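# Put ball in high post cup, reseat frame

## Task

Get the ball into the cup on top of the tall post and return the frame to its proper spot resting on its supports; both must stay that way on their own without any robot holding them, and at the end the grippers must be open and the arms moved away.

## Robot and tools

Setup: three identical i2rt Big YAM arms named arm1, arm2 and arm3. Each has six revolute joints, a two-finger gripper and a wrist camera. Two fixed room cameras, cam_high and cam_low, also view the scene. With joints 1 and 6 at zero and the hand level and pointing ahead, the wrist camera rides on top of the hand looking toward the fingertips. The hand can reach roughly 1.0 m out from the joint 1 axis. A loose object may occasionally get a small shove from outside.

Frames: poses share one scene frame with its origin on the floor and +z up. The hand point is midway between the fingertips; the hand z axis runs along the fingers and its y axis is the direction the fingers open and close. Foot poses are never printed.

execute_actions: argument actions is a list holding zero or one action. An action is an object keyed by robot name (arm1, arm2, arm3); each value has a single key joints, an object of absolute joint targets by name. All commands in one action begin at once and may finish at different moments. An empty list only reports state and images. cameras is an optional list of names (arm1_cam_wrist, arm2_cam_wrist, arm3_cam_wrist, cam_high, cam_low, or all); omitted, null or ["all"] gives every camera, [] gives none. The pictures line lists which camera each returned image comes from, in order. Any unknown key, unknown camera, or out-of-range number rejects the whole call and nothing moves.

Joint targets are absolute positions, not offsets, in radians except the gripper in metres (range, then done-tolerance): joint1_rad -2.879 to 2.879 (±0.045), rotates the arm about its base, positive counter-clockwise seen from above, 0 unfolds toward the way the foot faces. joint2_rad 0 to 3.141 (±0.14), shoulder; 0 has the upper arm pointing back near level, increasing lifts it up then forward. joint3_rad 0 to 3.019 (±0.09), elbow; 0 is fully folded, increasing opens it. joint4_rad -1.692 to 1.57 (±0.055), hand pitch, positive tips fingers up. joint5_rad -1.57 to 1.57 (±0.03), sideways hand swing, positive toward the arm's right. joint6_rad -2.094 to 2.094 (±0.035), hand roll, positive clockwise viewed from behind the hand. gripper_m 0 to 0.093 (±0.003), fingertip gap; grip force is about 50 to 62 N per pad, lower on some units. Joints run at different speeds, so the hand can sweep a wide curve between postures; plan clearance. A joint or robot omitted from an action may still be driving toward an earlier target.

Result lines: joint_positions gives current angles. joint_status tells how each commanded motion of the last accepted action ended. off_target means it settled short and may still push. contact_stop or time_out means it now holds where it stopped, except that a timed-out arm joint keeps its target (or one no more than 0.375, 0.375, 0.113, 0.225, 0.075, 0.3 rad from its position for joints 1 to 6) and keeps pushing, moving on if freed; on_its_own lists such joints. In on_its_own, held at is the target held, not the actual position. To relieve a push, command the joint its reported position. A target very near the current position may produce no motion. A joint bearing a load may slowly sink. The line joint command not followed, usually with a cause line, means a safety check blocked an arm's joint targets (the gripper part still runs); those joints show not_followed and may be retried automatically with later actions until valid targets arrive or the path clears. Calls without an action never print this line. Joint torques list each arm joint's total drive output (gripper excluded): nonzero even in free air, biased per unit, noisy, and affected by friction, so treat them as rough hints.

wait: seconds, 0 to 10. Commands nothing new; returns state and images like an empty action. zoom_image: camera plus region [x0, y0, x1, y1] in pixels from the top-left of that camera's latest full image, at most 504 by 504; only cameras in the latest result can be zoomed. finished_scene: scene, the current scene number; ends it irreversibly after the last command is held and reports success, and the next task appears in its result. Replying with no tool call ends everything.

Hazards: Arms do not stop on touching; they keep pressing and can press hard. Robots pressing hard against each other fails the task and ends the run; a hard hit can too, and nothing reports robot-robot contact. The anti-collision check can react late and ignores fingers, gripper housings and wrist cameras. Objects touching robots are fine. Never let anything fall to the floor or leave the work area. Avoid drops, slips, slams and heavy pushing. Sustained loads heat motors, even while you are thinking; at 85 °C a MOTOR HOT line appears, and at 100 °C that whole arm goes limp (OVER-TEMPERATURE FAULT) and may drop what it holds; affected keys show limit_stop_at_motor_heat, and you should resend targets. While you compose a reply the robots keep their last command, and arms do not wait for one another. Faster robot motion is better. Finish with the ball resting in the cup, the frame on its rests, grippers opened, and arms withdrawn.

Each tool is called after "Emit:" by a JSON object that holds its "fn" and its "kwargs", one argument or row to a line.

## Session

Emit:
{"fn": "execute_actions", "kwargs": {
  "actions": []
}}

Scene clock: 0.00 s.
Joint torques (N m, as the arm reports them, + toward a larger angle): no reading
Motor temperatures (°C, as the motors report them): arm1=[26 27 27 24 23 23] | arm2=[23 26 31 25 24 26] | arm3=[24 28 25 25 26 24]
arm1.joint_positions: joint1_rad=-0.257 joint2_rad=+0.553 joint3_rad=+1.385 joint4_rad=-1.416 joint5_rad=-0.233 joint6_rad=+0.092 gripper_m=+0.094
arm1.joint_status: not commanded
arm1.hand: x=+1.2474 y=+0.0157 z=+1.3367 quat_wxyz=(+0.048, +0.872, -0.116, -0.474) (m; scene frame)
arm2.joint_positions: joint1_rad=+0.192 joint2_rad=+0.616 joint3_rad=+1.420 joint4_rad=-1.273 joint5_rad=-0.135 joint6_rad=+0.461 gripper_m=+0.094
arm2.joint_status: not commanded
arm2.hand: x=-0.5491 y=+1.0973 z=+1.3885 quat_wxyz=(-0.523, -0.486, -0.699, +0.044) (m; scene frame)
arm3.joint_positions: joint1_rad=+0.353 joint2_rad=+0.658 joint3_rad=+1.337 joint4_rad=-1.272 joint5_rad=-0.049 joint6_rad=+0.284 gripper_m=+0.095
arm3.joint_status: not commanded
arm3.hand: x=-0.6957 y=-0.9953 z=+1.3070 quat_wxyz=(-0.296, +0.484, -0.737, -0.368) (m; scene frame)
pictures: arm1_cam_wrist, arm2_cam_wrist, arm3_cam_wrist, cam_high, cam_low
Images, in order (width x height): arm1_cam_wrist 504x504, arm2_cam_wrist 504x504, arm3_cam_wrist 504x504, cam_high 504x504, cam_low 504x504.

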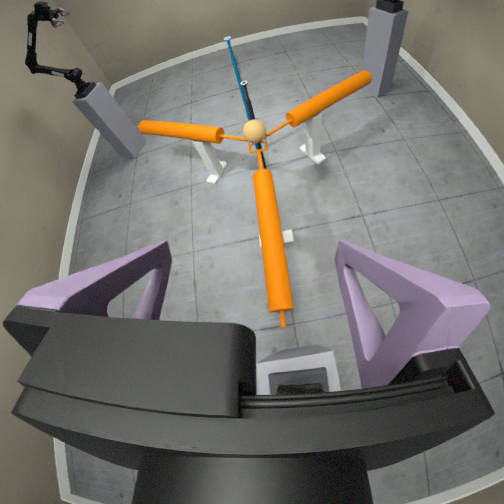

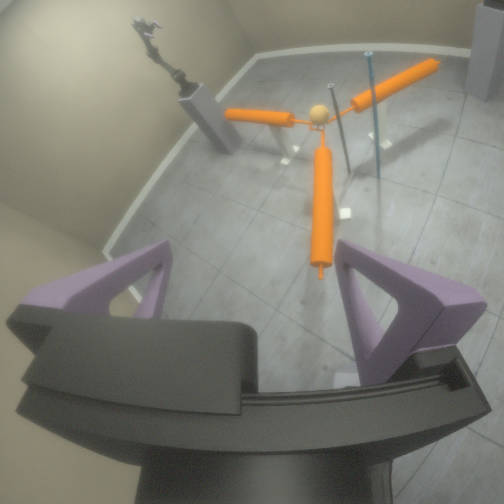

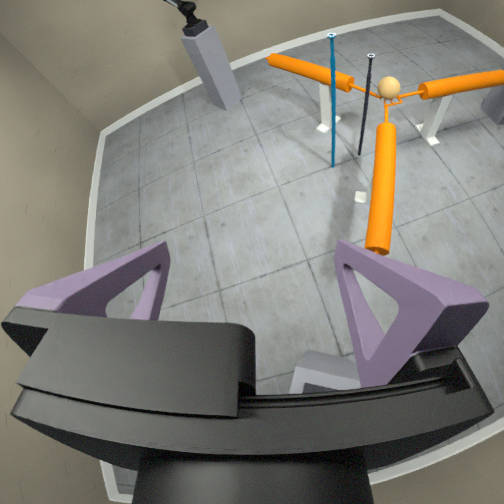

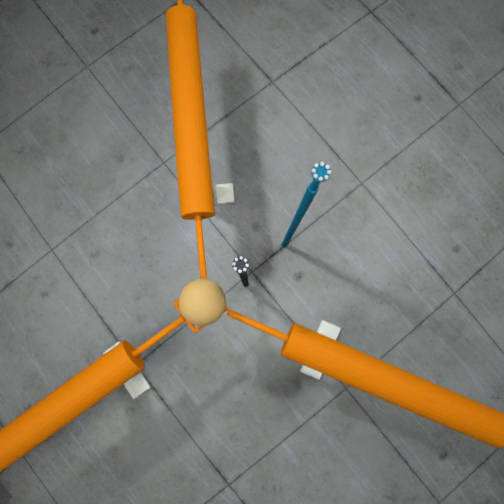

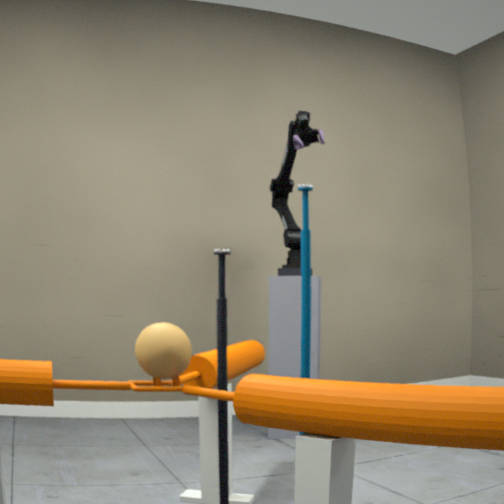

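Emit:
{"fn": "execute_actions", "kwargs": {
  "actions": [
    {"arm1":{"joints":{"joint1_rad":0.105,"joint2_rad":2.306,"joint3_rad":0.392,"joint4_rad":0.49,"joint5_rad":0,"joint6_rad":0.09}},"arm2":{"joints":{"joint1_rad":0.362,"joint2_rad":2.412,"joint3_rad":1.077,"joint4_rad":0.245,"joint5_rad":0,"joint6_rad":0.445}},"arm3":{"joints":{"joint1_rad":-0.278,"joint2_rad":2.34,"joint3_rad":1.049,"joint4_rad":0.2,"joint5_rad":0,"joint6_rad":-0.27}}}
  ],
  "cameras": ["arm1_cam_wrist","arm2_cam_wrist","arm3_cam_wrist"]
}}

Scene clock: 26.93 s.
Joint torques (N m, as the arm reports them, + toward a larger angle): arm1=[ -0.76 -11.03  -2.82   0.96   0.15  -0.08] | arm2=[  1.1  -16.67   3.02   1.75   0.26  -0.07] | arm3=[  0.34 -19.13   4.79   2.19   0.13  -0.11]
Motor temperatures (°C, as the motors report them): arm1=[26 27 29 24 23 23] | arm2=[23 26 35 25 24 26] | arm3=[24 28 28 25 26 24]
arm1.joint_positions: joint1_rad=+0.098 joint2_rad=+2.301 joint3_rad=+0.393 joint4_rad=+0.479 joint5_rad=-0.003 joint6_rad=+0.092 gripper_m=+0.094
arm1.joint_status: all done
arm1.hand: x=+1.2196 y=-0.0102 z=+0.5630 quat_wxyz=(+0.002, +0.998, -0.019, -0.065) (m; scene frame)
arm2.joint_positions: joint1_rad=+0.359 joint2_rad=+2.402 joint3_rad=+1.078 joint4_rad=+0.233 joint5_rad=-0.003 joint6_rad=+0.457 gripper_m=+0.094
arm2.joint_status: all done
arm2.hand: x=-0.2930 y=+0.9093 z=+0.5656 quat_wxyz=(-0.235, -0.520, -0.821, +0.027) (m; scene frame)
arm3.joint_positions: joint1_rad=-0.286 joint2_rad=+2.327 joint3_rad=+1.044 joint4_rad=+0.181 joint5_rad=-0.001 joint6_rad=-0.256 gripper_m=+0.095
arm3.joint_status: all done
arm3.hand: x=-0.3320 y=-0.8678 z=+0.5652 quat_wxyz=(-0.228, +0.481, -0.844, -0.061) (m; scene frame)
pictures: arm1_cam_wrist, arm2_cam_wrist, arm3_cam_wrist
Images, in order (width x height): arm1_cam_wrist 504x504, arm2_cam_wrist 504x504, arm3_cam_wrist 504x504.

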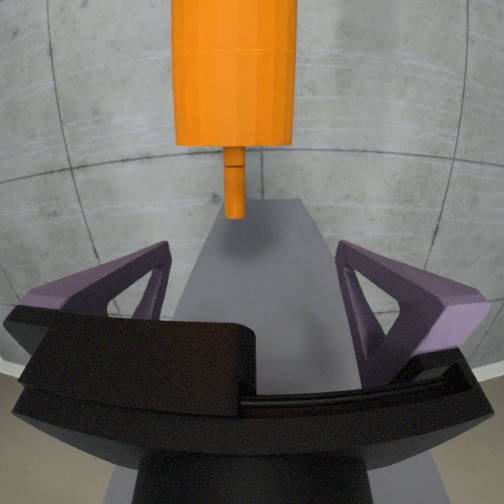

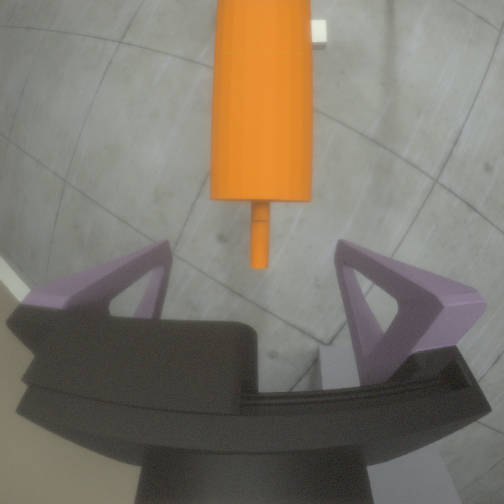

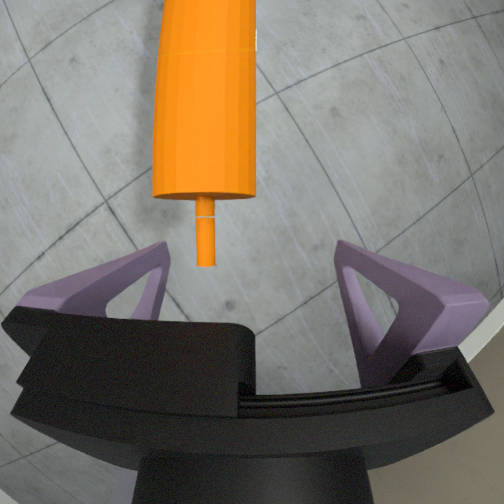

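Emit:
{"fn": "execute_actions", "kwargs": {
  "actions": [
    {"arm1":{"joints":{"joint1_rad":0.172,"joint2_rad":2.62,"joint3_rad":0.545,"joint4_rad":0.645,"joint6_rad":0.16}},"arm2":{"joints":{"joint1_rad":0.397,"joint2_rad":2.635,"joint3_rad":1.225,"joint4_rad":0.312,"joint6_rad":0.48}},"arm3":{"joints":{"joint1_rad":-0.226,"joint2_rad":2.56,"joint3_rad":1.142,"joint4_rad":0.33,"joint6_rad":-0.2}}}
  ],
  "cameras": ["arm1_cam_wrist","arm2_cam_wrist","arm3_cam_wrist"]
}}

Scene clock: 50.27 s.
Joint torques (N m, as the arm reports them, + toward a larger angle): arm1=[ -0.67 -12.96  -5.01   0.8    0.13   0.09] | arm2=[  1.17 -17.83   2.94   1.51   0.22   0.21] | arm3=[ -0.82 -21.2    3.7    1.85   0.14   0.1 ]
Motor temperatures (°C, as the motors report them): arm1=[26 28 27 24 23 23] | arm2=[23 28 32 25 24 26] | arm3=[24 30 26 26 26 24]
arm1.joint_positions: joint1_rad=+0.163 joint2_rad=+2.626 joint3_rad=+0.553 joint4_rad=+0.637 joint5_rad=-0.002 joint6_rad=+0.144 gripper_m=+0.094
arm1.joint_status: all done
arm1.hand: x=+1.2214 y=-0.0245 z=+0.4793 quat_wxyz=(+0.005, +0.998, -0.013, -0.061) (m; scene frame)
arm2.joint_positions: joint1_rad=+0.399 joint2_rad=+2.627 joint3_rad=+1.223 joint4_rad=+0.307 joint5_rad=-0.002 joint6_rad=+0.467 gripper_m=+0.094
arm2.joint_status: all done
arm2.hand: x=-0.2750 y=+0.9225 z=+0.4806 quat_wxyz=(-0.233, -0.508, -0.829, +0.021) (m; scene frame)
arm3.joint_positions: joint1_rad=-0.221 joint2_rad=+2.557 joint3_rad=+1.134 joint4_rad=+0.316 joint5_rad=-0.001 joint6_rad=-0.214 gripper_m=+0.095
arm3.joint_status: all done
arm3.hand: x=-0.3632 y=-0.8494 z=+0.4768 quat_wxyz=(-0.222, +0.491, -0.839, -0.073) (m; scene frame)
pictures: arm1_cam_wrist, arm2_cam_wrist, arm3_cam_wrist
Images, in order (width x height): arm1_cam_wrist 504x504, arm2_cam_wrist 504x504, arm3_cam_wrist 504x504.

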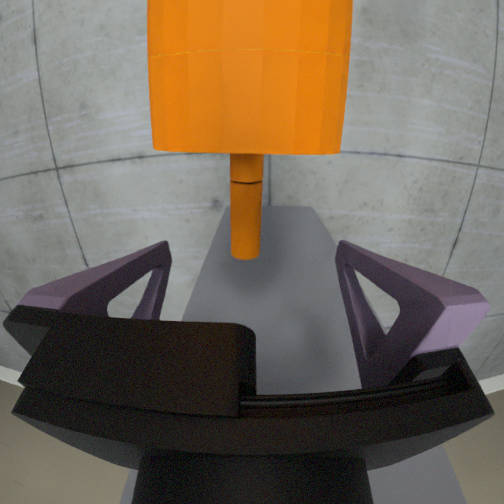

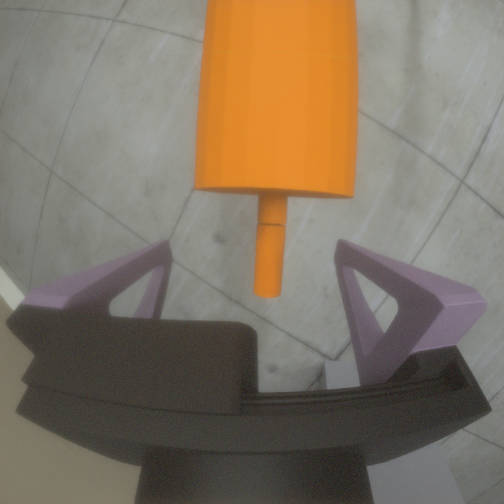

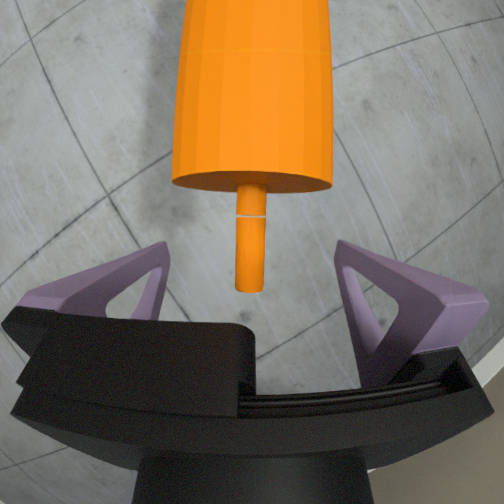

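Emit:
{"fn": "execute_actions", "kwargs": {
  "actions": [
    {"arm1":{"joints":{"joint1_rad":0.19,"joint2_rad":2.795,"joint3_rad":0.685,"joint4_rad":0.685,"joint6_rad":0.19}},"arm2":{"joints":{"joint2_rad":2.79,"joint3_rad":1.34,"joint4_rad":0.352,"joint6_rad":0.525}},"arm3":{"joints":{"joint1_rad":-0.236,"joint2_rad":2.715,"joint3_rad":1.258,"joint4_rad":0.375,"joint6_rad":-0.18}}}
  ],
  "cameras": ["arm1_cam_wrist","arm2_cam_wrist","arm3_cam_wrist"]
}}

Scene clock: 60.63 s.
Joint torques (N m, as the arm reports them, + toward a larger angle): arm1=[ -0.13 -13.55  -4.72   0.91   0.13   0.09] | arm2=[  1.27 -17.67   2.74   1.56   0.25   0.23] | arm3=[ -0.93 -20.63   3.34   2.08   0.16   0.09]
Motor temperatures (°C, as the motors report them): arm1=[26 28 27 24 23 23] | arm2=[23 28 32 25 24 26] | arm3=[24 30 26 26 26 24]
arm1.joint_positions: joint1_rad=+0.174 joint2_rad=+2.796 joint3_rad=+0.684 joint4_rad=+0.677 joint5_rad=-0.002 joint6_rad=+0.174 gripper_m=+0.094
arm1.joint_status: all done
arm1.hand: x=+1.2180 y=-0.0270 z=+0.4233 quat_wxyz=(+0.007, +0.998, -0.023, -0.062) (m; scene frame)
arm2.joint_positions: joint1_rad=+0.399 joint2_rad=+2.776 joint3_rad=+1.330 joint4_rad=+0.343 joint5_rad=-0.003 joint6_rad=+0.512 gripper_m=+0.094
arm2.joint_status: all done
arm2.hand: x=-0.2771 y=+0.9241 z=+0.4223 quat_wxyz=(-0.230, -0.527, -0.818, +0.015) (m; scene frame)
arm3.joint_positions: joint1_rad=-0.229 joint2_rad=+2.702 joint3_rad=+1.251 joint4_rad=+0.359 joint5_rad=-0.002 joint6_rad=-0.194 gripper_m=+0.095
arm3.joint_status: all done
arm3.hand: x=-0.3526 y=-0.8440 z=+0.4243 quat_wxyz=(-0.228, +0.478, -0.844, -0.076) (m; scene frame)
pictures: arm1_cam_wrist, arm2_cam_wrist, arm3_cam_wrist
Images, in order (width x height): arm1_cam_wrist 504x504, arm2_cam_wrist 504x504, arm3_cam_wrist 504x504.

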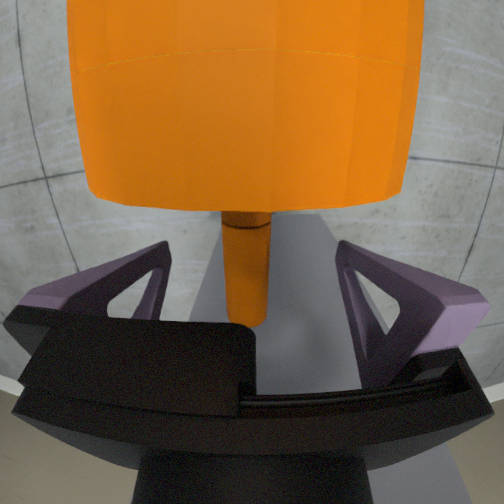

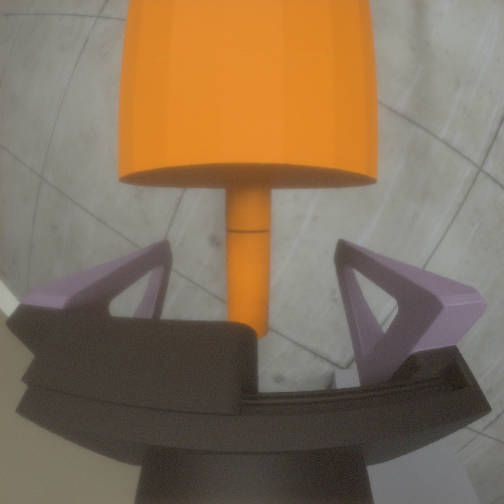

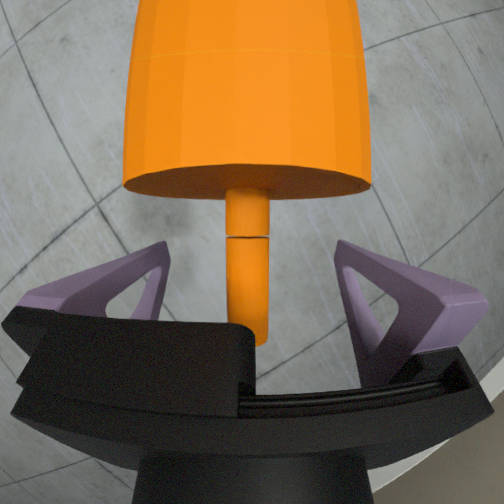

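Emit:
{"fn": "execute_actions", "kwargs": {
  "actions": [
    {"arm2":{"joints":{"joint2_rad":2.812}},"arm3":{"joints":{"joint2_rad":2.745}},"arm1":{"joints":{"joint1_rad":0.2}}}
  ],
  "cameras": []
}}

Emit:
{"fn": "execute_actions", "kwargs": {
  "actions": [
    {"arm1":{"joints":{"gripper_m":0}},"arm3":{"joints":{"gripper_m":0}},"arm2":{"joints":{"gripper_m":0}}}
  ]
}}

Scene clock: 65.50 s.
Joint torques (N m, as the arm reports them, + toward a larger angle): arm1=[ -0.15 -13.04  -4.58   0.78   0.13   0.09] | arm2=[  0.98 -15.64   2.97   1.56   0.24   0.22] | arm3=[ -1.01 -18.75   3.31   2.11   0.15   0.1 ]
Motor temperatures (°C, as the motors report them): arm1=[26 28 27 24 23 23] | arm2=[23 28 32 25 24 26] | arm3=[24 30 26 26 26 24]
arm1.joint_positions: joint1_rad=+0.184 joint2_rad=+2.796 joint3_rad=+0.684 joint4_rad=+0.677 joint5_rad=-0.002 joint6_rad=+0.174 gripper_m=+0.094
arm1.joint_status: all done
arm1.hand: x=+1.2183 y=-0.0294 z=+0.4232 quat_wxyz=(+0.007, +0.998, -0.018, -0.062) (m; scene frame)
arm2.joint_positions: joint1_rad=+0.399 joint2_rad=+2.776 joint3_rad=+1.330 joint4_rad=+0.343 joint5_rad=-0.003 joint6_rad=+0.512 gripper_m=+0.094
arm2.joint_status: all done
arm2.hand: x=-0.2771 y=+0.9241 z=+0.4223 quat_wxyz=(-0.230, -0.527, -0.818, +0.015) (m; scene frame)
arm3.joint_positions: joint1_rad=-0.229 joint2_rad=+2.712 joint3_rad=+1.251 joint4_rad=+0.359 joint5_rad=-0.002 joint6_rad=-0.194 gripper_m=+0.095
arm3.joint_status: all done
arm3.hand: x=-0.3560 y=-0.8478 z=+0.4188 quat_wxyz=(-0.224, +0.479, -0.846, -0.075) (m; scene frame)
pictures: none
No camera images: the call's "cameras" was empty. Leave "cameras" out to get every camera's image.

Scene clock: 66.23 s.
Joint torques (N m, as the arm reports them, + toward a larger angle): arm1=[ -0.15 -13.01  -4.58   0.76   0.05  -0.03] | arm2=[  1.05 -15.64   3.     1.54   0.29   0.19] | arm3=[ -1.11 -19.     3.28   2.03   0.13   0.09]
Motor temperatures (°C, as the motors report them): arm1=[26 28 27 24 23 23] | arm2=[23 28 32 25 24 26] | arm3=[24 30 26 26 26 24]
arm1.joint_positions: joint1_rad=+0.184 joint2_rad=+2.796 joint3_rad=+0.684 joint4_rad=+0.678 joint5_rad=+0.001 joint6_rad=+0.187 gripper_m=+0.018
arm1.joint_status: gripper_m off_target (ended at +0.018, target +0.000)
arm1.hand: x=+1.2182 y=-0.0290 z=+0.4233 quat_wxyz=(+0.006, +0.998, -0.024, -0.062) (m; scene frame)
arm2.joint_positions: joint1_rad=+0.400 joint2_rad=+2.776 joint3_rad=+1.330 joint4_rad=+0.345 joint5_rad=-0.004 joint6_rad=+0.516 gripper_m=+0.018
arm2.joint_status: gripper_m off_target (ended at +0.018, target +0.000)
arm2.hand: x=-0.2762 y=+0.9246 z=+0.4225 quat_wxyz=(-0.231, -0.528, -0.817, +0.014) (m; scene frame)
arm3.joint_positions: joint1_rad=-0.229 joint2_rad=+2.713 joint3_rad=+1.251 joint4_rad=+0.359 joint5_rad=-0.001 joint6_rad=-0.191 gripper_m=+0.018
arm3.joint_status: gripper_m off_target (ended at +0.018, target +0.000)
arm3.hand: x=-0.3559 y=-0.8479 z=+0.4187 quat_wxyz=(-0.224, +0.478, -0.846, -0.075) (m; scene frame)
pictures: arm1_cam_wrist, arm2_cam_wrist, arm3_cam_wrist, cam_high, cam_low
Images, in order (width x height): arm1_cam_wrist 504x504, arm2_cam_wrist 504x504, arm3_cam_wrist 504x504, cam_high 504x504, cam_low 504x504.

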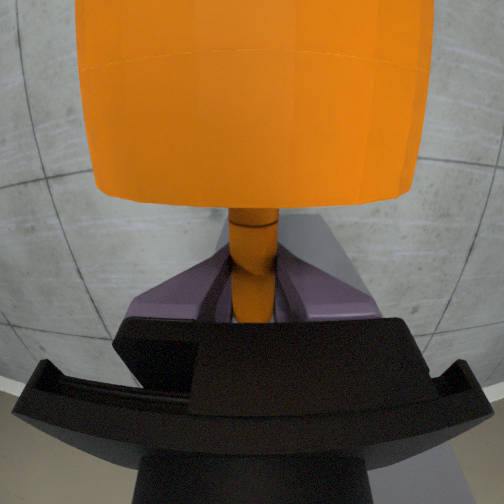

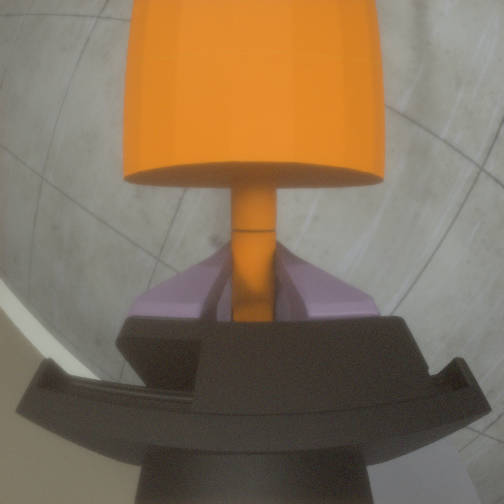

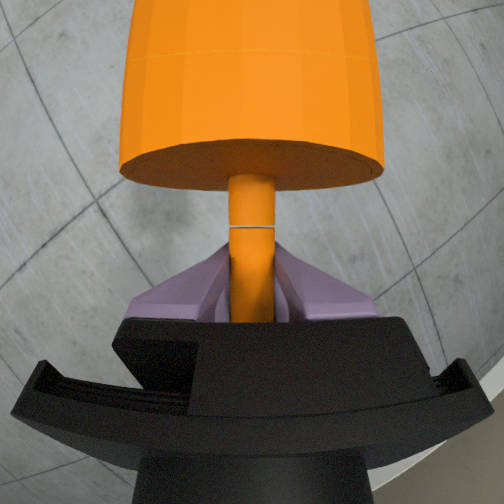

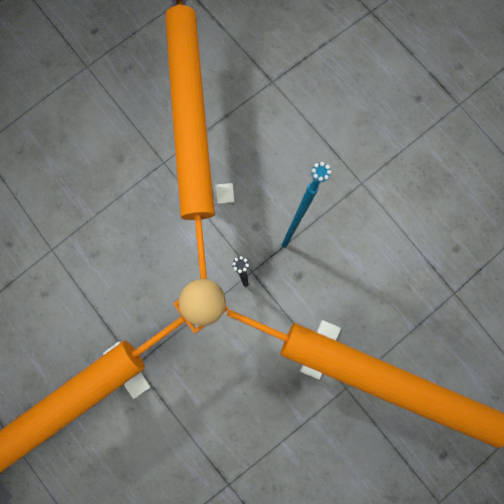

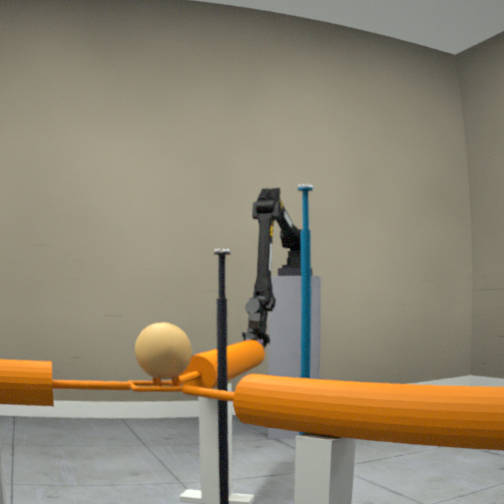

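Emit:
{"fn": "execute_actions", "kwargs": {
  "actions": [
    {"arm1":{"joints":{"joint2_rad":2.593,"joint3_rad":0.54,"joint4_rad":0.621}},"arm2":{"joints":{"joint2_rad":2.607,"joint3_rad":1.208,"joint4_rad":0.303}},"arm3":{"joints":{"joint2_rad":2.543,"joint3_rad":1.14,"joint4_rad":0.30}}}
  ],
  "cameras": []
}}

Emit:
{"fn": "execute_actions", "kwargs": {
  "actions": [
    {"arm1":{"joints":{"joint2_rad":2.134,"joint3_rad":0.352,"joint4_rad":0.351}},"arm2":{"joints":{"joint2_rad":2.319,"joint3_rad":1.058,"joint4_rad":0.165}},"arm3":{"joints":{"joint2_rad":2.249,"joint3_rad":1.005,"joint4_rad":0.14}}}
  ],
  "cameras": []
}}

Emit:
{"fn": "execute_actions", "kwargs": {
  "actions": [
    {"arm1":{"joints":{"joint2_rad":1.484,"joint3_rad":0.295,"joint4_rad":-0.24}},"arm2":{"joints":{"joint2_rad":2.013,"joint3_rad":0.99,"joint4_rad":-0.072}},"arm3":{"joints":{"joint2_rad":1.941,"joint3_rad":0.955,"joint4_rad":-0.115}}}
  ],
  "cameras": ["cam_low"]
}}

Emit:
{"fn": "execute_actions", "kwargs": {
  "actions": [
    {"arm1":{"joints":{"joint2_rad":1.038,"joint3_rad":0.44,"joint4_rad":-0.80}},"arm2":{"joints":{"joint2_rad":1.77,"joint3_rad":1.06,"joint4_rad":-0.342}},"arm3":{"joints":{"joint2_rad":1.705,"joint3_rad":1.025,"joint4_rad":-0.392}}}
  ],
  "cameras": []
}}

Emit:
{"fn": "execute_actions", "kwargs": {
  "actions": [
    {"arm1":{"joints":{"joint2_rad":0.85,"joint3_rad":0.675,"joint4_rad":-1.2}},"arm2":{"joints":{"joint2_rad":1.59,"joint3_rad":1.20,"joint4_rad":-0.63}},"arm3":{"joints":{"joint2_rad":1.535,"joint3_rad":1.168,"joint4_rad":-0.686}}}
  ],
  "cameras": ["cam_high","cam_low"]
}}

Scene clock: 86.97 s.
Joint torques (N m, as the arm reports them, + toward a larger angle): arm1=[ -0.27 -14.33  -5.95   0.61   0.12  -0.03] | arm2=[  2.49 -19.42   1.92   0.93   0.08   0.35] | arm3=[ -1.16 -23.34   2.58   1.02   0.19   0.01]
Motor temperatures (°C, as the motors report them): arm1=[26 28 27 24 23 23] | arm2=[23 29 31 25 24 26] | arm3=[24 30 26 26 26 24]
arm1.joint_positions: joint1_rad=+0.184 joint2_rad=+2.606 joint3_rad=+0.565 joint4_rad=+0.618 joint5_rad=+0.000 joint6_rad=+0.187 gripper_m=+0.018
arm1.joint_status: all done
arm1.hand: x=+1.2104 y=-0.0307 z=+0.4810 quat_wxyz=(+0.008, +0.997, -0.024, -0.068) (m; scene frame)
arm2.joint_positions: joint1_rad=+0.388 joint2_rad=+2.630 joint3_rad=+1.214 joint4_rad=+0.309 joint5_rad=+0.002 joint6_rad=+0.502 gripper_m=+0.018
arm2.joint_status: all done
arm2.hand: x=-0.2839 y=+0.9206 z=+0.4781 quat_wxyz=(-0.229, -0.528, -0.818, +0.020) (m; scene frame)
arm3.joint_positions: joint1_rad=-0.225 joint2_rad=+2.567 joint3_rad=+1.143 joint4_rad=+0.310 joint5_rad=-0.003 joint6_rad=-0.183 gripper_m=+0.018
arm3.joint_status: all done
arm3.hand: x=-0.3622 y=-0.8512 z=+0.4722 quat_wxyz=(-0.218, +0.477, -0.848, -0.075) (m; scene frame)
pictures: none
No camera images: the call's "cameras" was empty. Leave "cameras" out to get every camera's image.

Scene clock: 88.03 s.
Joint torques (N m, as the arm reports them, + toward a larger angle): arm1=[ -0.15 -12.11  -3.32   0.21   0.03  -0.03] | arm2=[  1.07 -18.49   2.98   1.1    0.04   0.29] | arm3=[ -1.39 -22.03   4.18   0.83   0.2    0.  ]
Motor temperatures (°C, as the motors report them): arm1=[26 28 27 24 23 23] | arm2=[23 29 31 25 24 26] | arm3=[24 30 26 25 26 24]
arm1.joint_positions: joint1_rad=+0.184 joint2_rad=+2.153 joint3_rad=+0.373 joint4_rad=+0.359 joint5_rad=+0.002 joint6_rad=+0.187 gripper_m=+0.018
arm1.joint_status: all done
arm1.hand: x=+1.2106 y=-0.0311 z=+0.5920 quat_wxyz=(+0.007, +0.997, -0.024, -0.068) (m; scene frame)
arm2.joint_positions: joint1_rad=+0.390 joint2_rad=+2.339 joint3_rad=+1.066 joint4_rad=+0.168 joint5_rad=+0.003 joint6_rad=+0.506 gripper_m=+0.018
arm2.joint_status: all done
arm2.hand: x=-0.2814 y=+0.9206 z=+0.5893 quat_wxyz=(-0.229, -0.529, -0.817, +0.019) (m; scene frame)
arm3.joint_positions: joint1_rad=-0.226 joint2_rad=+2.268 joint3_rad=+1.009 joint4_rad=+0.152 joint5_rad=-0.003 joint6_rad=-0.183 gripper_m=+0.018
arm3.joint_status: all done
arm3.hand: x=-0.3605 y=-0.8499 z=+0.5850 quat_wxyz=(-0.220, +0.476, -0.848, -0.076) (m; scene frame)
pictures: none
No camera images: the call's "cameras" was empty. Leave "cameras" out to get every camera's image.

Scene clock: 89.30 s.
Joint torques (N m, as the arm reports them, + toward a larger angle): arm1=[-0.14 -8.34  3.16 -0.25  0.03 -0.04] | arm2=[  1.71 -17.57   4.98   1.08   0.05   0.31] | arm3=[ -1.21 -20.3    6.51   0.83   0.19  -0.01]
Motor temperatures (°C, as the motors report them): arm1=[26 28 27 24 23 23] | arm2=[23 29 31 25 24 26] | arm3=[24 30 26 25 26 24]
arm1.joint_positions: joint1_rad=+0.184 joint2_rad=+1.498 joint3_rad=+0.309 joint4_rad=-0.221 joint5_rad=+0.001 joint6_rad=+0.188 gripper_m=+0.018
arm1.joint_status: all done
arm1.hand: x=+1.2094 y=-0.0322 z=+0.7153 quat_wxyz=(+0.008, +0.997, -0.025, -0.074) (m; scene frame)
arm2.joint_positions: joint1_rad=+0.389 joint2_rad=+2.033 joint3_rad=+0.998 joint4_rad=-0.069 joint5_rad=+0.002 joint6_rad=+0.504 gripper_m=+0.018
arm2.joint_status: all done
arm2.hand: x=-0.2804 y=+0.9201 z=+0.7095 quat_wxyz=(-0.230, -0.528, -0.817, +0.020) (m; scene frame)
arm3.joint_positions: joint1_rad=-0.226 joint2_rad=+1.958 joint3_rad=+0.958 joint4_rad=-0.100 joint5_rad=-0.003 joint6_rad=-0.183 gripper_m=+0.018
arm3.joint_status: all done
arm3.hand: x=-0.3599 y=-0.8492 z=+0.7065 quat_wxyz=(-0.224, +0.475, -0.847, -0.077) (m; scene frame)
pictures: cam_low
Images, in order (width x height): cam_low 504x504.

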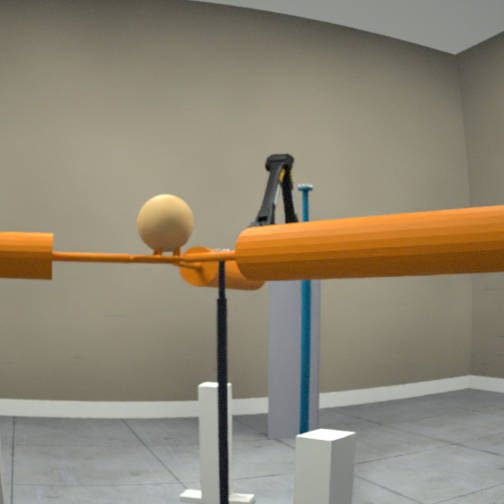

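Scene clock: 90.50 s.
Joint torques (N m, as the arm reports them, + toward a larger angle): arm1=[-0.12 -5.14 10.93 -1.32  0.03 -0.05] | arm2=[  2.31 -15.64  10.8    0.74   0.06   0.32] | arm3=[ -1.18 -18.05  11.52   0.42   0.2    0.02]
Motor temperatures (°C, as the motors report them): arm1=[26 28 27 24 23 23] | arm2=[23 29 32 25 24 26] | arm3=[24 30 26 25 26 24]
arm1.joint_positions: joint1_rad=+0.185 joint2_rad=+1.050 joint3_rad=+0.416 joint4_rad=-0.753 joint5_rad=+0.002 joint6_rad=+0.189 gripper_m=+0.018
arm1.joint_status: all done
arm1.hand: x=+1.2072 y=-0.0333 z=+0.8240 quat_wxyz=(+0.010, +0.996, -0.025, -0.085) (m; scene frame)
arm2.joint_positions: joint1_rad=+0.385 joint2_rad=+1.780 joint3_rad=+1.021 joint4_rad=-0.328 joint5_rad=+0.002 joint6_rad=+0.503 gripper_m=+0.018
arm2.joint_status: all done
arm2.hand: x=-0.2802 y=+0.9183 z=+0.8247 quat_wxyz=(-0.238, -0.528, -0.815, +0.020) (m; scene frame)
arm3.joint_positions: joint1_rad=-0.226 joint2_rad=+1.714 joint3_rad=+0.999 joint4_rad=-0.368 joint5_rad=-0.004 joint6_rad=-0.183 gripper_m=+0.018
arm3.joint_status: all done
arm3.hand: x=-0.3599 y=-0.8488 z=+0.8197 quat_wxyz=(-0.232, +0.475, -0.845, -0.080) (m; scene frame)
pictures: none
No camera images: the call's "cameras" was empty. Leave "cameras" out to get every camera's image.

Scene clock: 91.53 s.
Joint torques (N m, as the arm reports them, + toward a larger angle): arm1=[-0.35 -4.22 15.39 -1.48 -0.01 -0.06] | arm2=[  1.38 -15.26  13.61   0.68  -0.08   0.27] | arm3=[ -1.   -17.87  13.45   0.2    0.23   0.03]
Motor temperatures (°C, as the motors report them): arm1=[26 28 28 24 23 23] | arm2=[23 29 32 25 24 26] | arm3=[24 31 26 25 26 24]
arm1.joint_positions: joint1_rad=+0.185 joint2_rad=+0.861 joint3_rad=+0.621 joint4_rad=-1.149 joint5_rad=+0.001 joint6_rad=+0.190 gripper_m=+0.018
arm1.joint_status: all done
arm1.hand: x=+1.2089 y=-0.0339 z=+0.9288 quat_wxyz=(+0.010, +0.996, -0.025, -0.084) (m; scene frame)
arm2.joint_positions: joint1_rad=+0.388 joint2_rad=+1.608 joint3_rad=+1.145 joint4_rad=-0.616 joint5_rad=+0.005 joint6_rad=+0.508 gripper_m=+0.018
arm2.joint_status: all done
arm2.hand: x=-0.2765 y=+0.9175 z=+0.9375 quat_wxyz=(-0.242, -0.529, -0.813, +0.021) (m; scene frame)
arm3.joint_positions: joint1_rad=-0.229 joint2_rad=+1.553 joint3_rad=+1.138 joint4_rad=-0.655 joint5_rad=-0.004 joint6_rad=-0.185 gripper_m=+0.018
arm3.joint_status: all done
arm3.hand: x=-0.3572 y=-0.8477 z=+0.9320 quat_wxyz=(-0.237, +0.474, -0.844, -0.082) (m; scene frame)
pictures: cam_high, cam_low
Images, in order (width x height): cam_high 504x504, cam_low 504x504.

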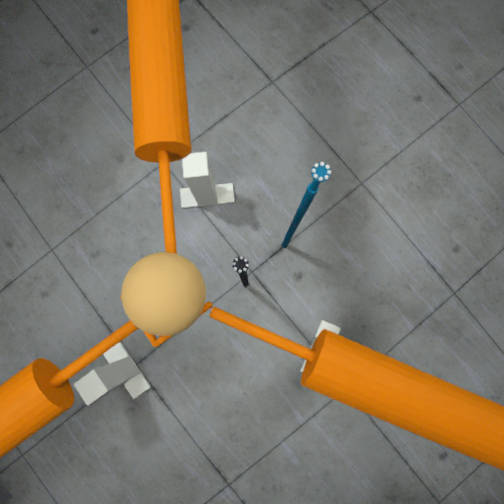

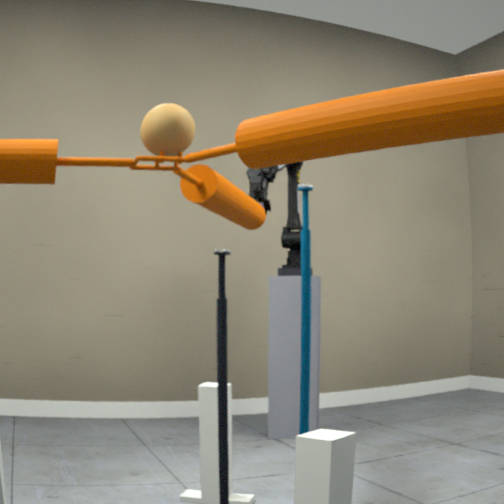

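Emit:
{"fn": "execute_actions", "kwargs": {
  "actions": [
    {"arm1":{"joints":{"joint1_rad":0.14,"joint2_rad":1.13,"joint3_rad":0.85,"joint4_rad":-1.054,"joint6_rad":0.15}},"arm2":{"joints":{"joint1_rad":0.268,"joint2_rad":1.43,"joint3_rad":0.96,"joint4_rad":-0.623,"joint6_rad":0.385}},"arm3":{"joints":{"joint1_rad":-0.092,"joint2_rad":1.38,"joint3_rad":0.98,"joint4_rad":-0.653,"joint6_rad":-0.04}}}
  ],
  "cameras": []
}}

Emit:
{"fn": "execute_actions", "kwargs": {
  "actions": [
    {"arm1":{"joints":{"joint1_rad":0.13,"joint2_rad":1.383,"joint3_rad":1.075,"joint4_rad":-1.021,"joint6_rad":0.14}},"arm2":{"joints":{"joint1_rad":0.113,"joint2_rad":1.284,"joint3_rad":0.824,"joint4_rad":-0.654,"joint6_rad":0.22}},"arm3":{"joints":{"joint1_rad":0.076,"joint2_rad":1.243,"joint3_rad":0.853,"joint4_rad":-0.655,"joint6_rad":0.14}}}
  ],
  "cameras": []
}}

Emit:
{"fn": "execute_actions", "kwargs": {
  "actions": [
    {"arm1":{"joints":{"joint1_rad":0.125,"joint2_rad":1.613,"joint3_rad":1.345,"joint4_rad":-1.051,"joint6_rad":0.135}},"arm2":{"joints":{"joint1_rad":-0.085,"joint2_rad":1.159,"joint3_rad":0.723,"joint4_rad":-0.686,"joint6_rad":0.01}},"arm3":{"joints":{"joint1_rad":0.279,"joint2_rad":1.132,"joint3_rad":0.754,"joint4_rad":-0.638,"joint6_rad":0.365}}}
  ],
  "cameras": ["cam_high","cam_low"]
}}

Scene clock: 118.30 s.
Joint torques (N m, as the arm reports them, + toward a larger angle): arm1=[ -2.83 -10.43  14.52  -0.5    0.03  -0.16] | arm2=[  2.81 -13.25   8.28   0.99   0.52   0.23] | arm3=[ -0.76 -16.3   11.36   0.91  -0.4    0.06]
Motor temperatures (°C, as the motors report them): arm1=[26 27 33 24 23 23] | arm2=[23 29 40 25 24 26] | arm3=[24 30 30 25 26 24]
arm1.joint_positions: joint1_rad=+0.155 joint2_rad=+1.157 joint3_rad=+0.802 joint4_rad=-1.031 joint5_rad=+0.002 joint6_rad=+0.161 gripper_m=+0.018
arm1.joint_status: all done
arm1.hand: x=+1.1156 y=-0.0368 z=+0.9283 quat_wxyz=(+0.007, +0.996, -0.025, -0.086) (m; scene frame)
arm2.joint_positions: joint1_rad=+0.257 joint2_rad=+1.452 joint3_rad=+0.969 joint4_rad=-0.620 joint5_rad=-0.010 joint6_rad=+0.371 gripper_m=+0.018
arm2.joint_status: all done
arm2.hand: x=-0.3714 y=+0.9113 z=+0.9367 quat_wxyz=(-0.227, -0.526, -0.818, +0.044) (m; scene frame)
arm3.joint_positions: joint1_rad=-0.088 joint2_rad=+1.413 joint3_rad=+0.971 joint4_rad=-0.641 joint5_rad=+0.014 joint6_rad=-0.049 gripper_m=+0.018
arm3.joint_status: all done
arm3.hand: x=-0.4496 y=-0.8517 z=+0.9259 quat_wxyz=(-0.223, +0.475, -0.845, -0.103) (m; scene frame)
pictures: none
No camera images: the call's "cameras" was empty. Leave "cameras" out to get every camera's image.

Scene clock: 119.27 s.
Joint torques (N m, as the arm reports them, + toward a larger angle): arm1=[ -1.86 -15.3   15.52  -0.26  -0.01  -0.17] | arm2=[  2.28 -10.38   8.38   0.22   0.66   0.24] | arm3=[ -0.48 -13.25  11.29   0.57  -0.75   0.05]
Motor temperatures (°C, as the motors report them): arm1=[26 27 33 24 23 23] | arm2=[23 29 39 25 24 26] | arm3=[24 30 30 25 26 24]
arm1.joint_positions: joint1_rad=+0.145 joint2_rad=+1.412 joint3_rad=+1.013 joint4_rad=-1.001 joint5_rad=+0.002 joint6_rad=+0.149 gripper_m=+0.018
arm1.joint_status: all done
arm1.hand: x=+1.0280 y=-0.0418 z=+0.9216 quat_wxyz=(+0.005, +0.997, -0.025, -0.079) (m; scene frame)
arm2.joint_positions: joint1_rad=+0.103 joint2_rad=+1.302 joint3_rad=+0.835 joint4_rad=-0.631 joint5_rad=-0.015 joint6_rad=+0.208 gripper_m=+0.018
arm2.joint_status: all done
arm2.hand: x=-0.4598 y=+0.9049 z=+0.9420 quat_wxyz=(-0.221, -0.522, -0.820, +0.078) (m; scene frame)
arm3.joint_positions: joint1_rad=+0.078 joint2_rad=+1.270 joint3_rad=+0.846 joint4_rad=-0.633 joint5_rad=+0.024 joint6_rad=+0.130 gripper_m=+0.018
arm3.joint_status: all done
arm3.hand: x=-0.5380 y=-0.8547 z=+0.9314 quat_wxyz=(-0.215, +0.467, -0.846, -0.142) (m; scene frame)
pictures: none
No camera images: the call's "cameras" was empty. Leave "cameras" out to get every camera's image.

Scene clock: 120.30 s.
Joint torques (N m, as the arm reports them, + toward a larger angle): arm1=[ -2.07 -20.31  17.47  -0.52  -0.02  -0.1 ] | arm2=[ 1.76 -7.71  8.2   0.    0.88  0.24] | arm3=[ -0.19 -11.99  11.17   0.53  -0.89   0.05]
Motor temperatures (°C, as the motors report them): arm1=[26 27 33 24 23 23] | arm2=[23 29 39 25 24 26] | arm3=[24 30 30 25 26 24]
arm1.joint_positions: joint1_rad=+0.136 joint2_rad=+1.652 joint3_rad=+1.261 joint4_rad=-1.026 joint5_rad=+0.003 joint6_rad=+0.140 gripper_m=+0.018
arm1.joint_status: all done
arm1.hand: x=+0.9397 y=-0.0461 z=+0.9103 quat_wxyz=(+0.003, +0.997, -0.024, -0.071) (m; scene frame)
arm2.joint_positions: joint1_rad=-0.089 joint2_rad=+1.177 joint3_rad=+0.737 joint4_rad=-0.654 joint5_rad=-0.020 joint6_rad=-0.002 gripper_m=+0.017
arm2.joint_status: all done
arm2.hand: x=-0.5492 y=+0.8990 z=+0.9452 quat_wxyz=(-0.204, -0.513, -0.825, +0.120) (m; scene frame)
arm3.joint_positions: joint1_rad=+0.276 joint2_rad=+1.159 joint3_rad=+0.749 joint4_rad=-0.613 joint5_rad=+0.027 joint6_rad=+0.356 gripper_m=+0.018
arm3.joint_status: all done
arm3.hand: x=-0.6276 y=-0.8574 z=+0.9326 quat_wxyz=(-0.192, +0.453, -0.849, -0.195) (m; scene frame)
pictures: cam_high, cam_low
Images, in order (width x height): cam_high 504x504, cam_low 504x504.

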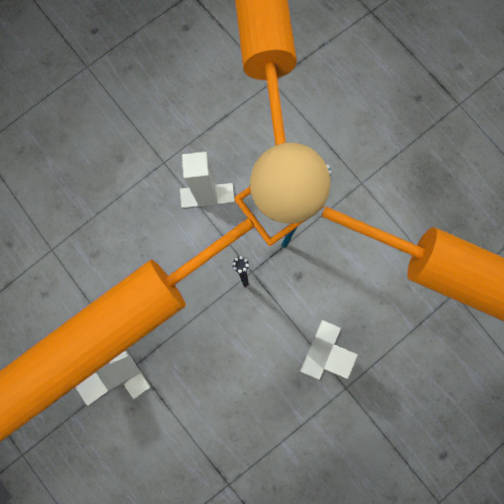

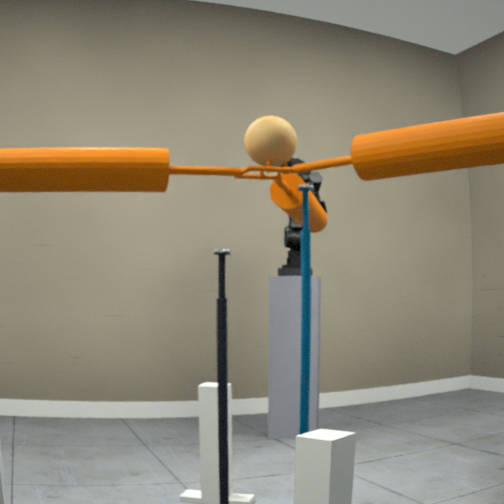

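Emit:
{"fn": "execute_actions", "kwargs": {
  "actions": [
    {"arm1":{"joints":{"joint1_rad":0.112,"joint2_rad":1.825,"joint3_rad":1.695,"joint4_rad":-1.136,"joint6_rad":0.13}},"arm2":{"joints":{"joint1_rad":-0.312,"joint2_rad":1.075,"joint3_rad":0.65,"joint4_rad":-0.692,"joint6_rad":-0.27}},"arm3":{"joints":{"joint1_rad":0.508,"joint2_rad":1.047,"joint3_rad":0.67,"joint4_rad":-0.565,"joint6_rad":0.64}}}
  ],
  "cameras": ["cam_high","cam_low"]
}}

Emit:
{"fn": "zoom_image", "kwargs": {
  "camera": "cam_low",
  "region": [235, 100, 375, 240]
}}

Emit:
{"fn": "zoom_image", "kwargs": {
  "camera": "cam_high",
  "region": [240, 90, 410, 260]
}}

Scene clock: 134.87 s.
Joint torques (N m, as the arm reports them, + toward a larger angle): arm1=[ -2.32 -25.86  20.22   0.4    0.12  -0.06] | arm2=[ 2.05 -7.98  7.74 -0.21  0.73  0.14] | arm3=[  0.32 -11.05  10.67   0.87  -0.87   0.1 ]
Motor temperatures (°C, as the motors report them): arm1=[26 29 36 24 23 23] | arm2=[23 28 37 25 25 26] | arm3=[24 29 29 25 27 24]
arm1.joint_positions: joint1_rad=+0.126 joint2_rad=+1.873 joint3_rad=+1.580 joint4_rad=-1.135 joint5_rad=-0.001 joint6_rad=+0.129 gripper_m=+0.018
arm1.joint_status: joint3_rad time_out (moved +0.319 of +0.434); the others done
arm1.on_its_own: joint3_rad reads +1.580 and still pushes toward +1.693 since a time_out
arm1.hand: x=+0.8504 y=-0.0490 z=+0.9135 quat_wxyz=(+0.004, +0.998, -0.024, -0.066) (m; scene frame)
arm2.joint_positions: joint1_rad=-0.320 joint2_rad=+1.096 joint3_rad=+0.670 joint4_rad=-0.651 joint5_rad=-0.017 joint6_rad=-0.271 gripper_m=+0.018
arm2.joint_status: all done
arm2.hand: x=-0.6411 y=+0.8920 z=+0.9443 quat_wxyz=(-0.173, -0.497, -0.833, +0.174) (m; scene frame)
arm3.joint_positions: joint1_rad=+0.498 joint2_rad=+1.082 joint3_rad=+0.672 joint4_rad=-0.547 joint5_rad=+0.027 joint6_rad=+0.622 gripper_m=+0.018
arm3.joint_status: all done
arm3.hand: x=-0.7177 y=-0.8607 z=+0.9328 quat_wxyz=(-0.154, +0.429, -0.850, -0.263) (m; scene frame)
pictures: cam_high, cam_low
Images, in order (width x height): cam_high 504x504, cam_low 504x504.

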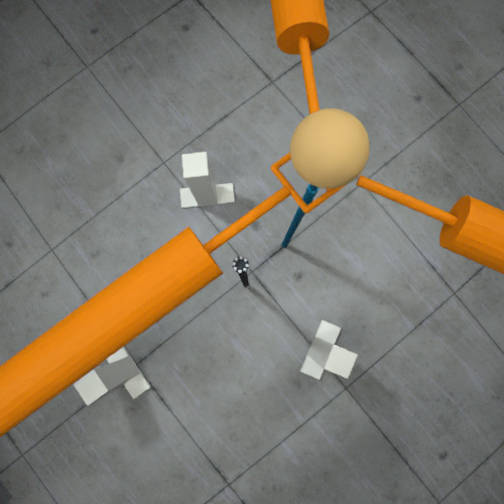

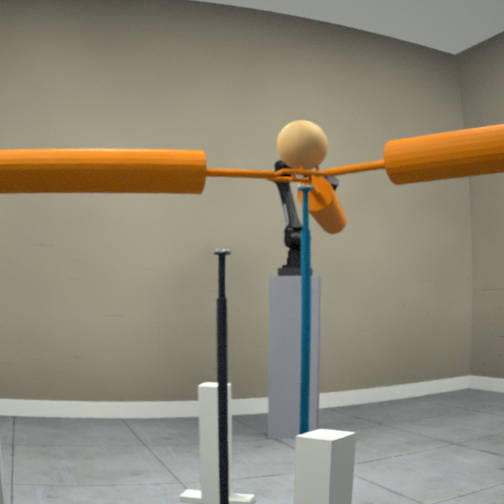

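Region (235, 100, 375, 240) of cam_low's 504x504 image, scaled by 3.600, with more detail than that image has.

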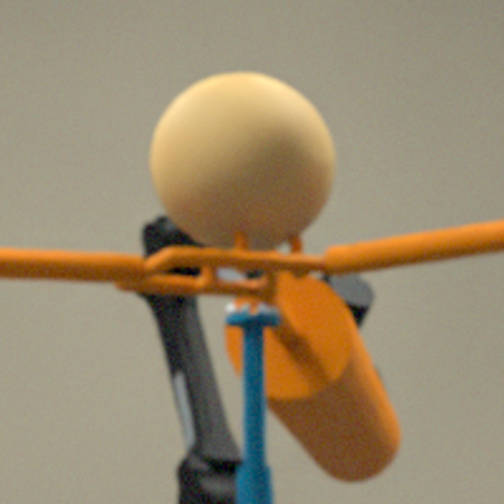

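Region (240, 90, 410, 260) of cam_high's 504x504 image, scaled by 2.965, with more detail than that image has.

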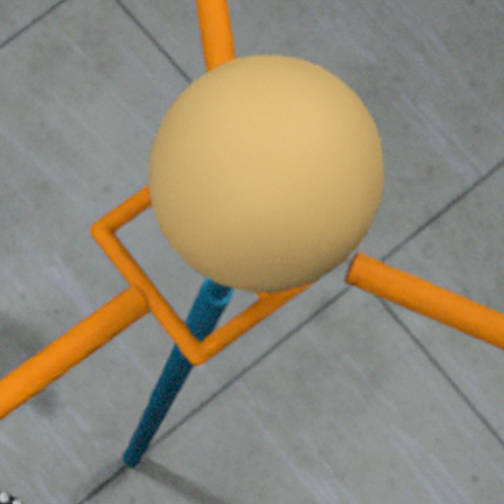

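Emit:
{"fn": "execute_actions", "kwargs": {
  "actions": [
    {"arm1":{"joints":{"joint2_rad":1.875,"joint3_rad":1.565,"joint4_rad":-1.07}},"arm2":{"joints":{"joint1_rad":-0.325,"joint2_rad":1.19,"joint3_rad":0.552,"joint4_rad":-0.438}},"arm3":{"joints":{"joint1_rad":0.518,"joint2_rad":1.155,"joint3_rad":0.577,"joint4_rad":-0.355}}}
  ],
  "cameras": ["cam_high","cam_low"]
}}

Emit:
{"fn": "zoom_image", "kwargs": {
  "camera": "cam_low",
  "region": [235, 100, 375, 240]
}}

Scene clock: 148.60 s.
Joint torques (N m, as the arm reports them, + toward a larger angle): arm1=[ -2.33 -25.27  11.22   0.74   0.18  -0.06] | arm2=[ 1.49 -7.95  7.08  1.39  0.71  0.23] | arm3=[  0.38 -10.64   9.64   2.23  -0.79   0.03]
Motor temperatures (°C, as the motors report them): arm1=[26 30 39 24 23 23] | arm2=[23 27 36 25 25 26] | arm3=[24 29 29 25 28 24]
arm1.joint_positions: joint1_rad=+0.126 joint2_rad=+1.913 joint3_rad=+1.553 joint4_rad=-1.076 joint5_rad=-0.004 joint6_rad=+0.129 gripper_m=+0.018
arm1.joint_status: all done
arm1.hand: x=+0.8475 y=-0.0494 z=+0.8816 quat_wxyz=(+0.004, +0.998, -0.024, -0.062) (m; scene frame)
arm2.joint_positions: joint1_rad=-0.329 joint2_rad=+1.205 joint3_rad=+0.567 joint4_rad=-0.443 joint5_rad=-0.018 joint6_rad=-0.280 gripper_m=+0.018
arm2.joint_status: all done
arm2.hand: x=-0.6450 y=+0.8923 z=+0.8842 quat_wxyz=(-0.171, -0.497, -0.833, +0.174) (m; scene frame)
arm3.joint_positions: joint1_rad=+0.507 joint2_rad=+1.178 joint3_rad=+0.580 joint4_rad=-0.371 joint5_rad=+0.025 joint6_rad=+0.631 gripper_m=+0.018
arm3.joint_status: all done
arm3.hand: x=-0.7214 y=-0.8619 z=+0.8780 quat_wxyz=(-0.148, +0.430, -0.852, -0.260) (m; scene frame)
pictures: cam_high, cam_low
Images, in order (width x height): cam_high 504x504, cam_low 504x504.

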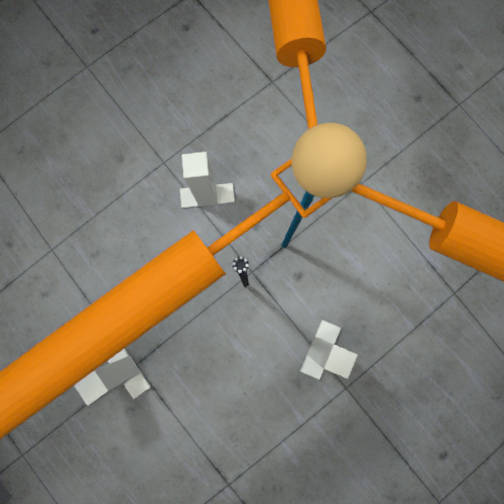

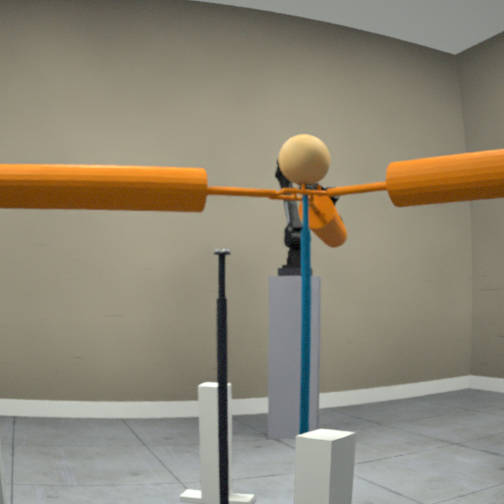

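Region (235, 100, 375, 240) of cam_low's 504x504 image, scaled by 3.600, with more detail than that image has.

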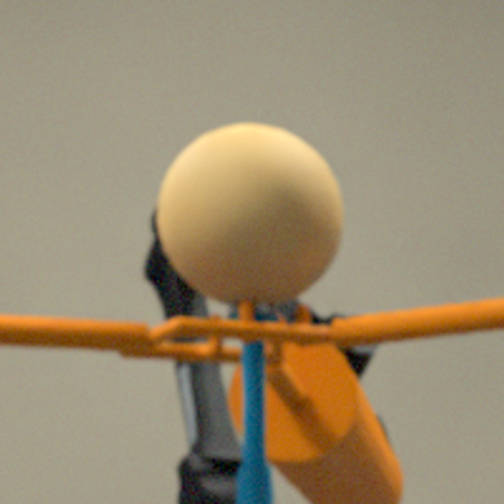

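Emit:
{"fn": "execute_actions", "kwargs": {
  "actions": [
    {"arm1":{"joints":{"joint2_rad":1.922,"joint3_rad":1.503,"joint4_rad":-0.96}},"arm2":{"joints":{"joint2_rad":1.324,"joint3_rad":0.488,"joint4_rad":-0.238}},"arm3":{"joints":{"joint2_rad":1.278,"joint3_rad":0.508,"joint4_rad":-0.158}}}
  ],
  "cameras": ["cam_high","cam_low"]
}}

Emit:
{"fn": "zoom_image", "kwargs": {
  "camera": "cam_low",
  "region": [235, 120, 375, 260]
}}

Scene clock: 154.97 s.
Joint torques (N m, as the arm reports them, + toward a larger angle): arm1=[ -2.51 -25.78  10.38   0.78   0.28  -0.04] | arm2=[ 1.53 -7.61  6.24  1.58  0.7   0.24] | arm3=[  0.44 -10.37   8.77   2.63  -0.73  -0.01]
Motor temperatures (°C, as the motors report them): arm1=[26 30 37 24 23 23] | arm2=[23 27 35 25 25 26] | arm3=[24 29 29 25 28 24]
arm1.joint_positions: joint1_rad=+0.126 joint2_rad=+1.959 joint3_rad=+1.496 joint4_rad=-0.967 joint5_rad=-0.006 joint6_rad=+0.129 gripper_m=+0.018
arm1.joint_status: all done
arm1.hand: x=+0.8472 y=-0.0494 z=+0.8367 quat_wxyz=(+0.006, +0.998, -0.024, -0.064) (m; scene frame)
arm2.joint_positions: joint1_rad=-0.329 joint2_rad=+1.331 joint3_rad=+0.501 joint4_rad=-0.248 joint5_rad=-0.016 joint6_rad=-0.283 gripper_m=+0.018
arm2.joint_status: all done
arm2.hand: x=-0.6456 y=+0.8927 z=+0.8361 quat_wxyz=(-0.170, -0.496, -0.833, +0.175) (m; scene frame)
arm3.joint_positions: joint1_rad=+0.507 joint2_rad=+1.291 joint3_rad=+0.508 joint4_rad=-0.184 joint5_rad=+0.024 joint6_rad=+0.634 gripper_m=+0.018
arm3.joint_status: all done
arm3.hand: x=-0.7213 y=-0.8628 z=+0.8311 quat_wxyz=(-0.148, +0.429, -0.852, -0.262) (m; scene frame)
pictures: cam_high, cam_low
Images, in order (width x height): cam_high 504x504, cam_low 504x504.

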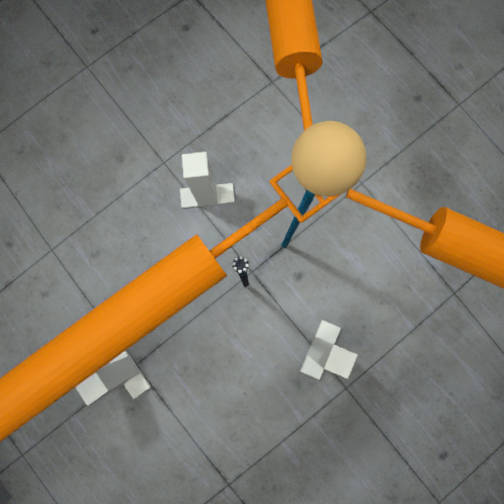

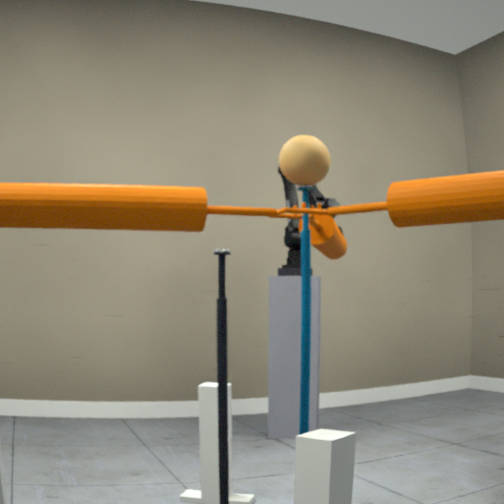

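Region (235, 120, 375, 260) of cam_low's 504x504 image, scaled by 3.600, with more detail than that image has.

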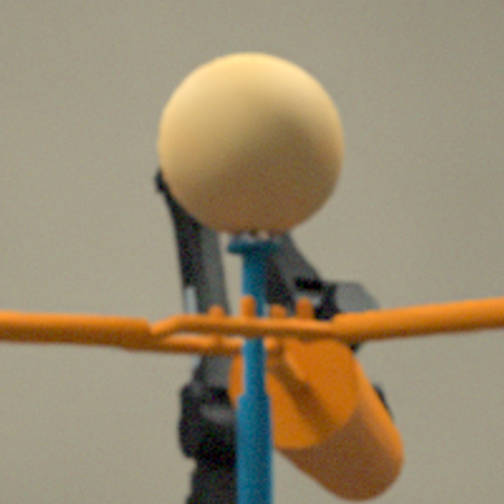

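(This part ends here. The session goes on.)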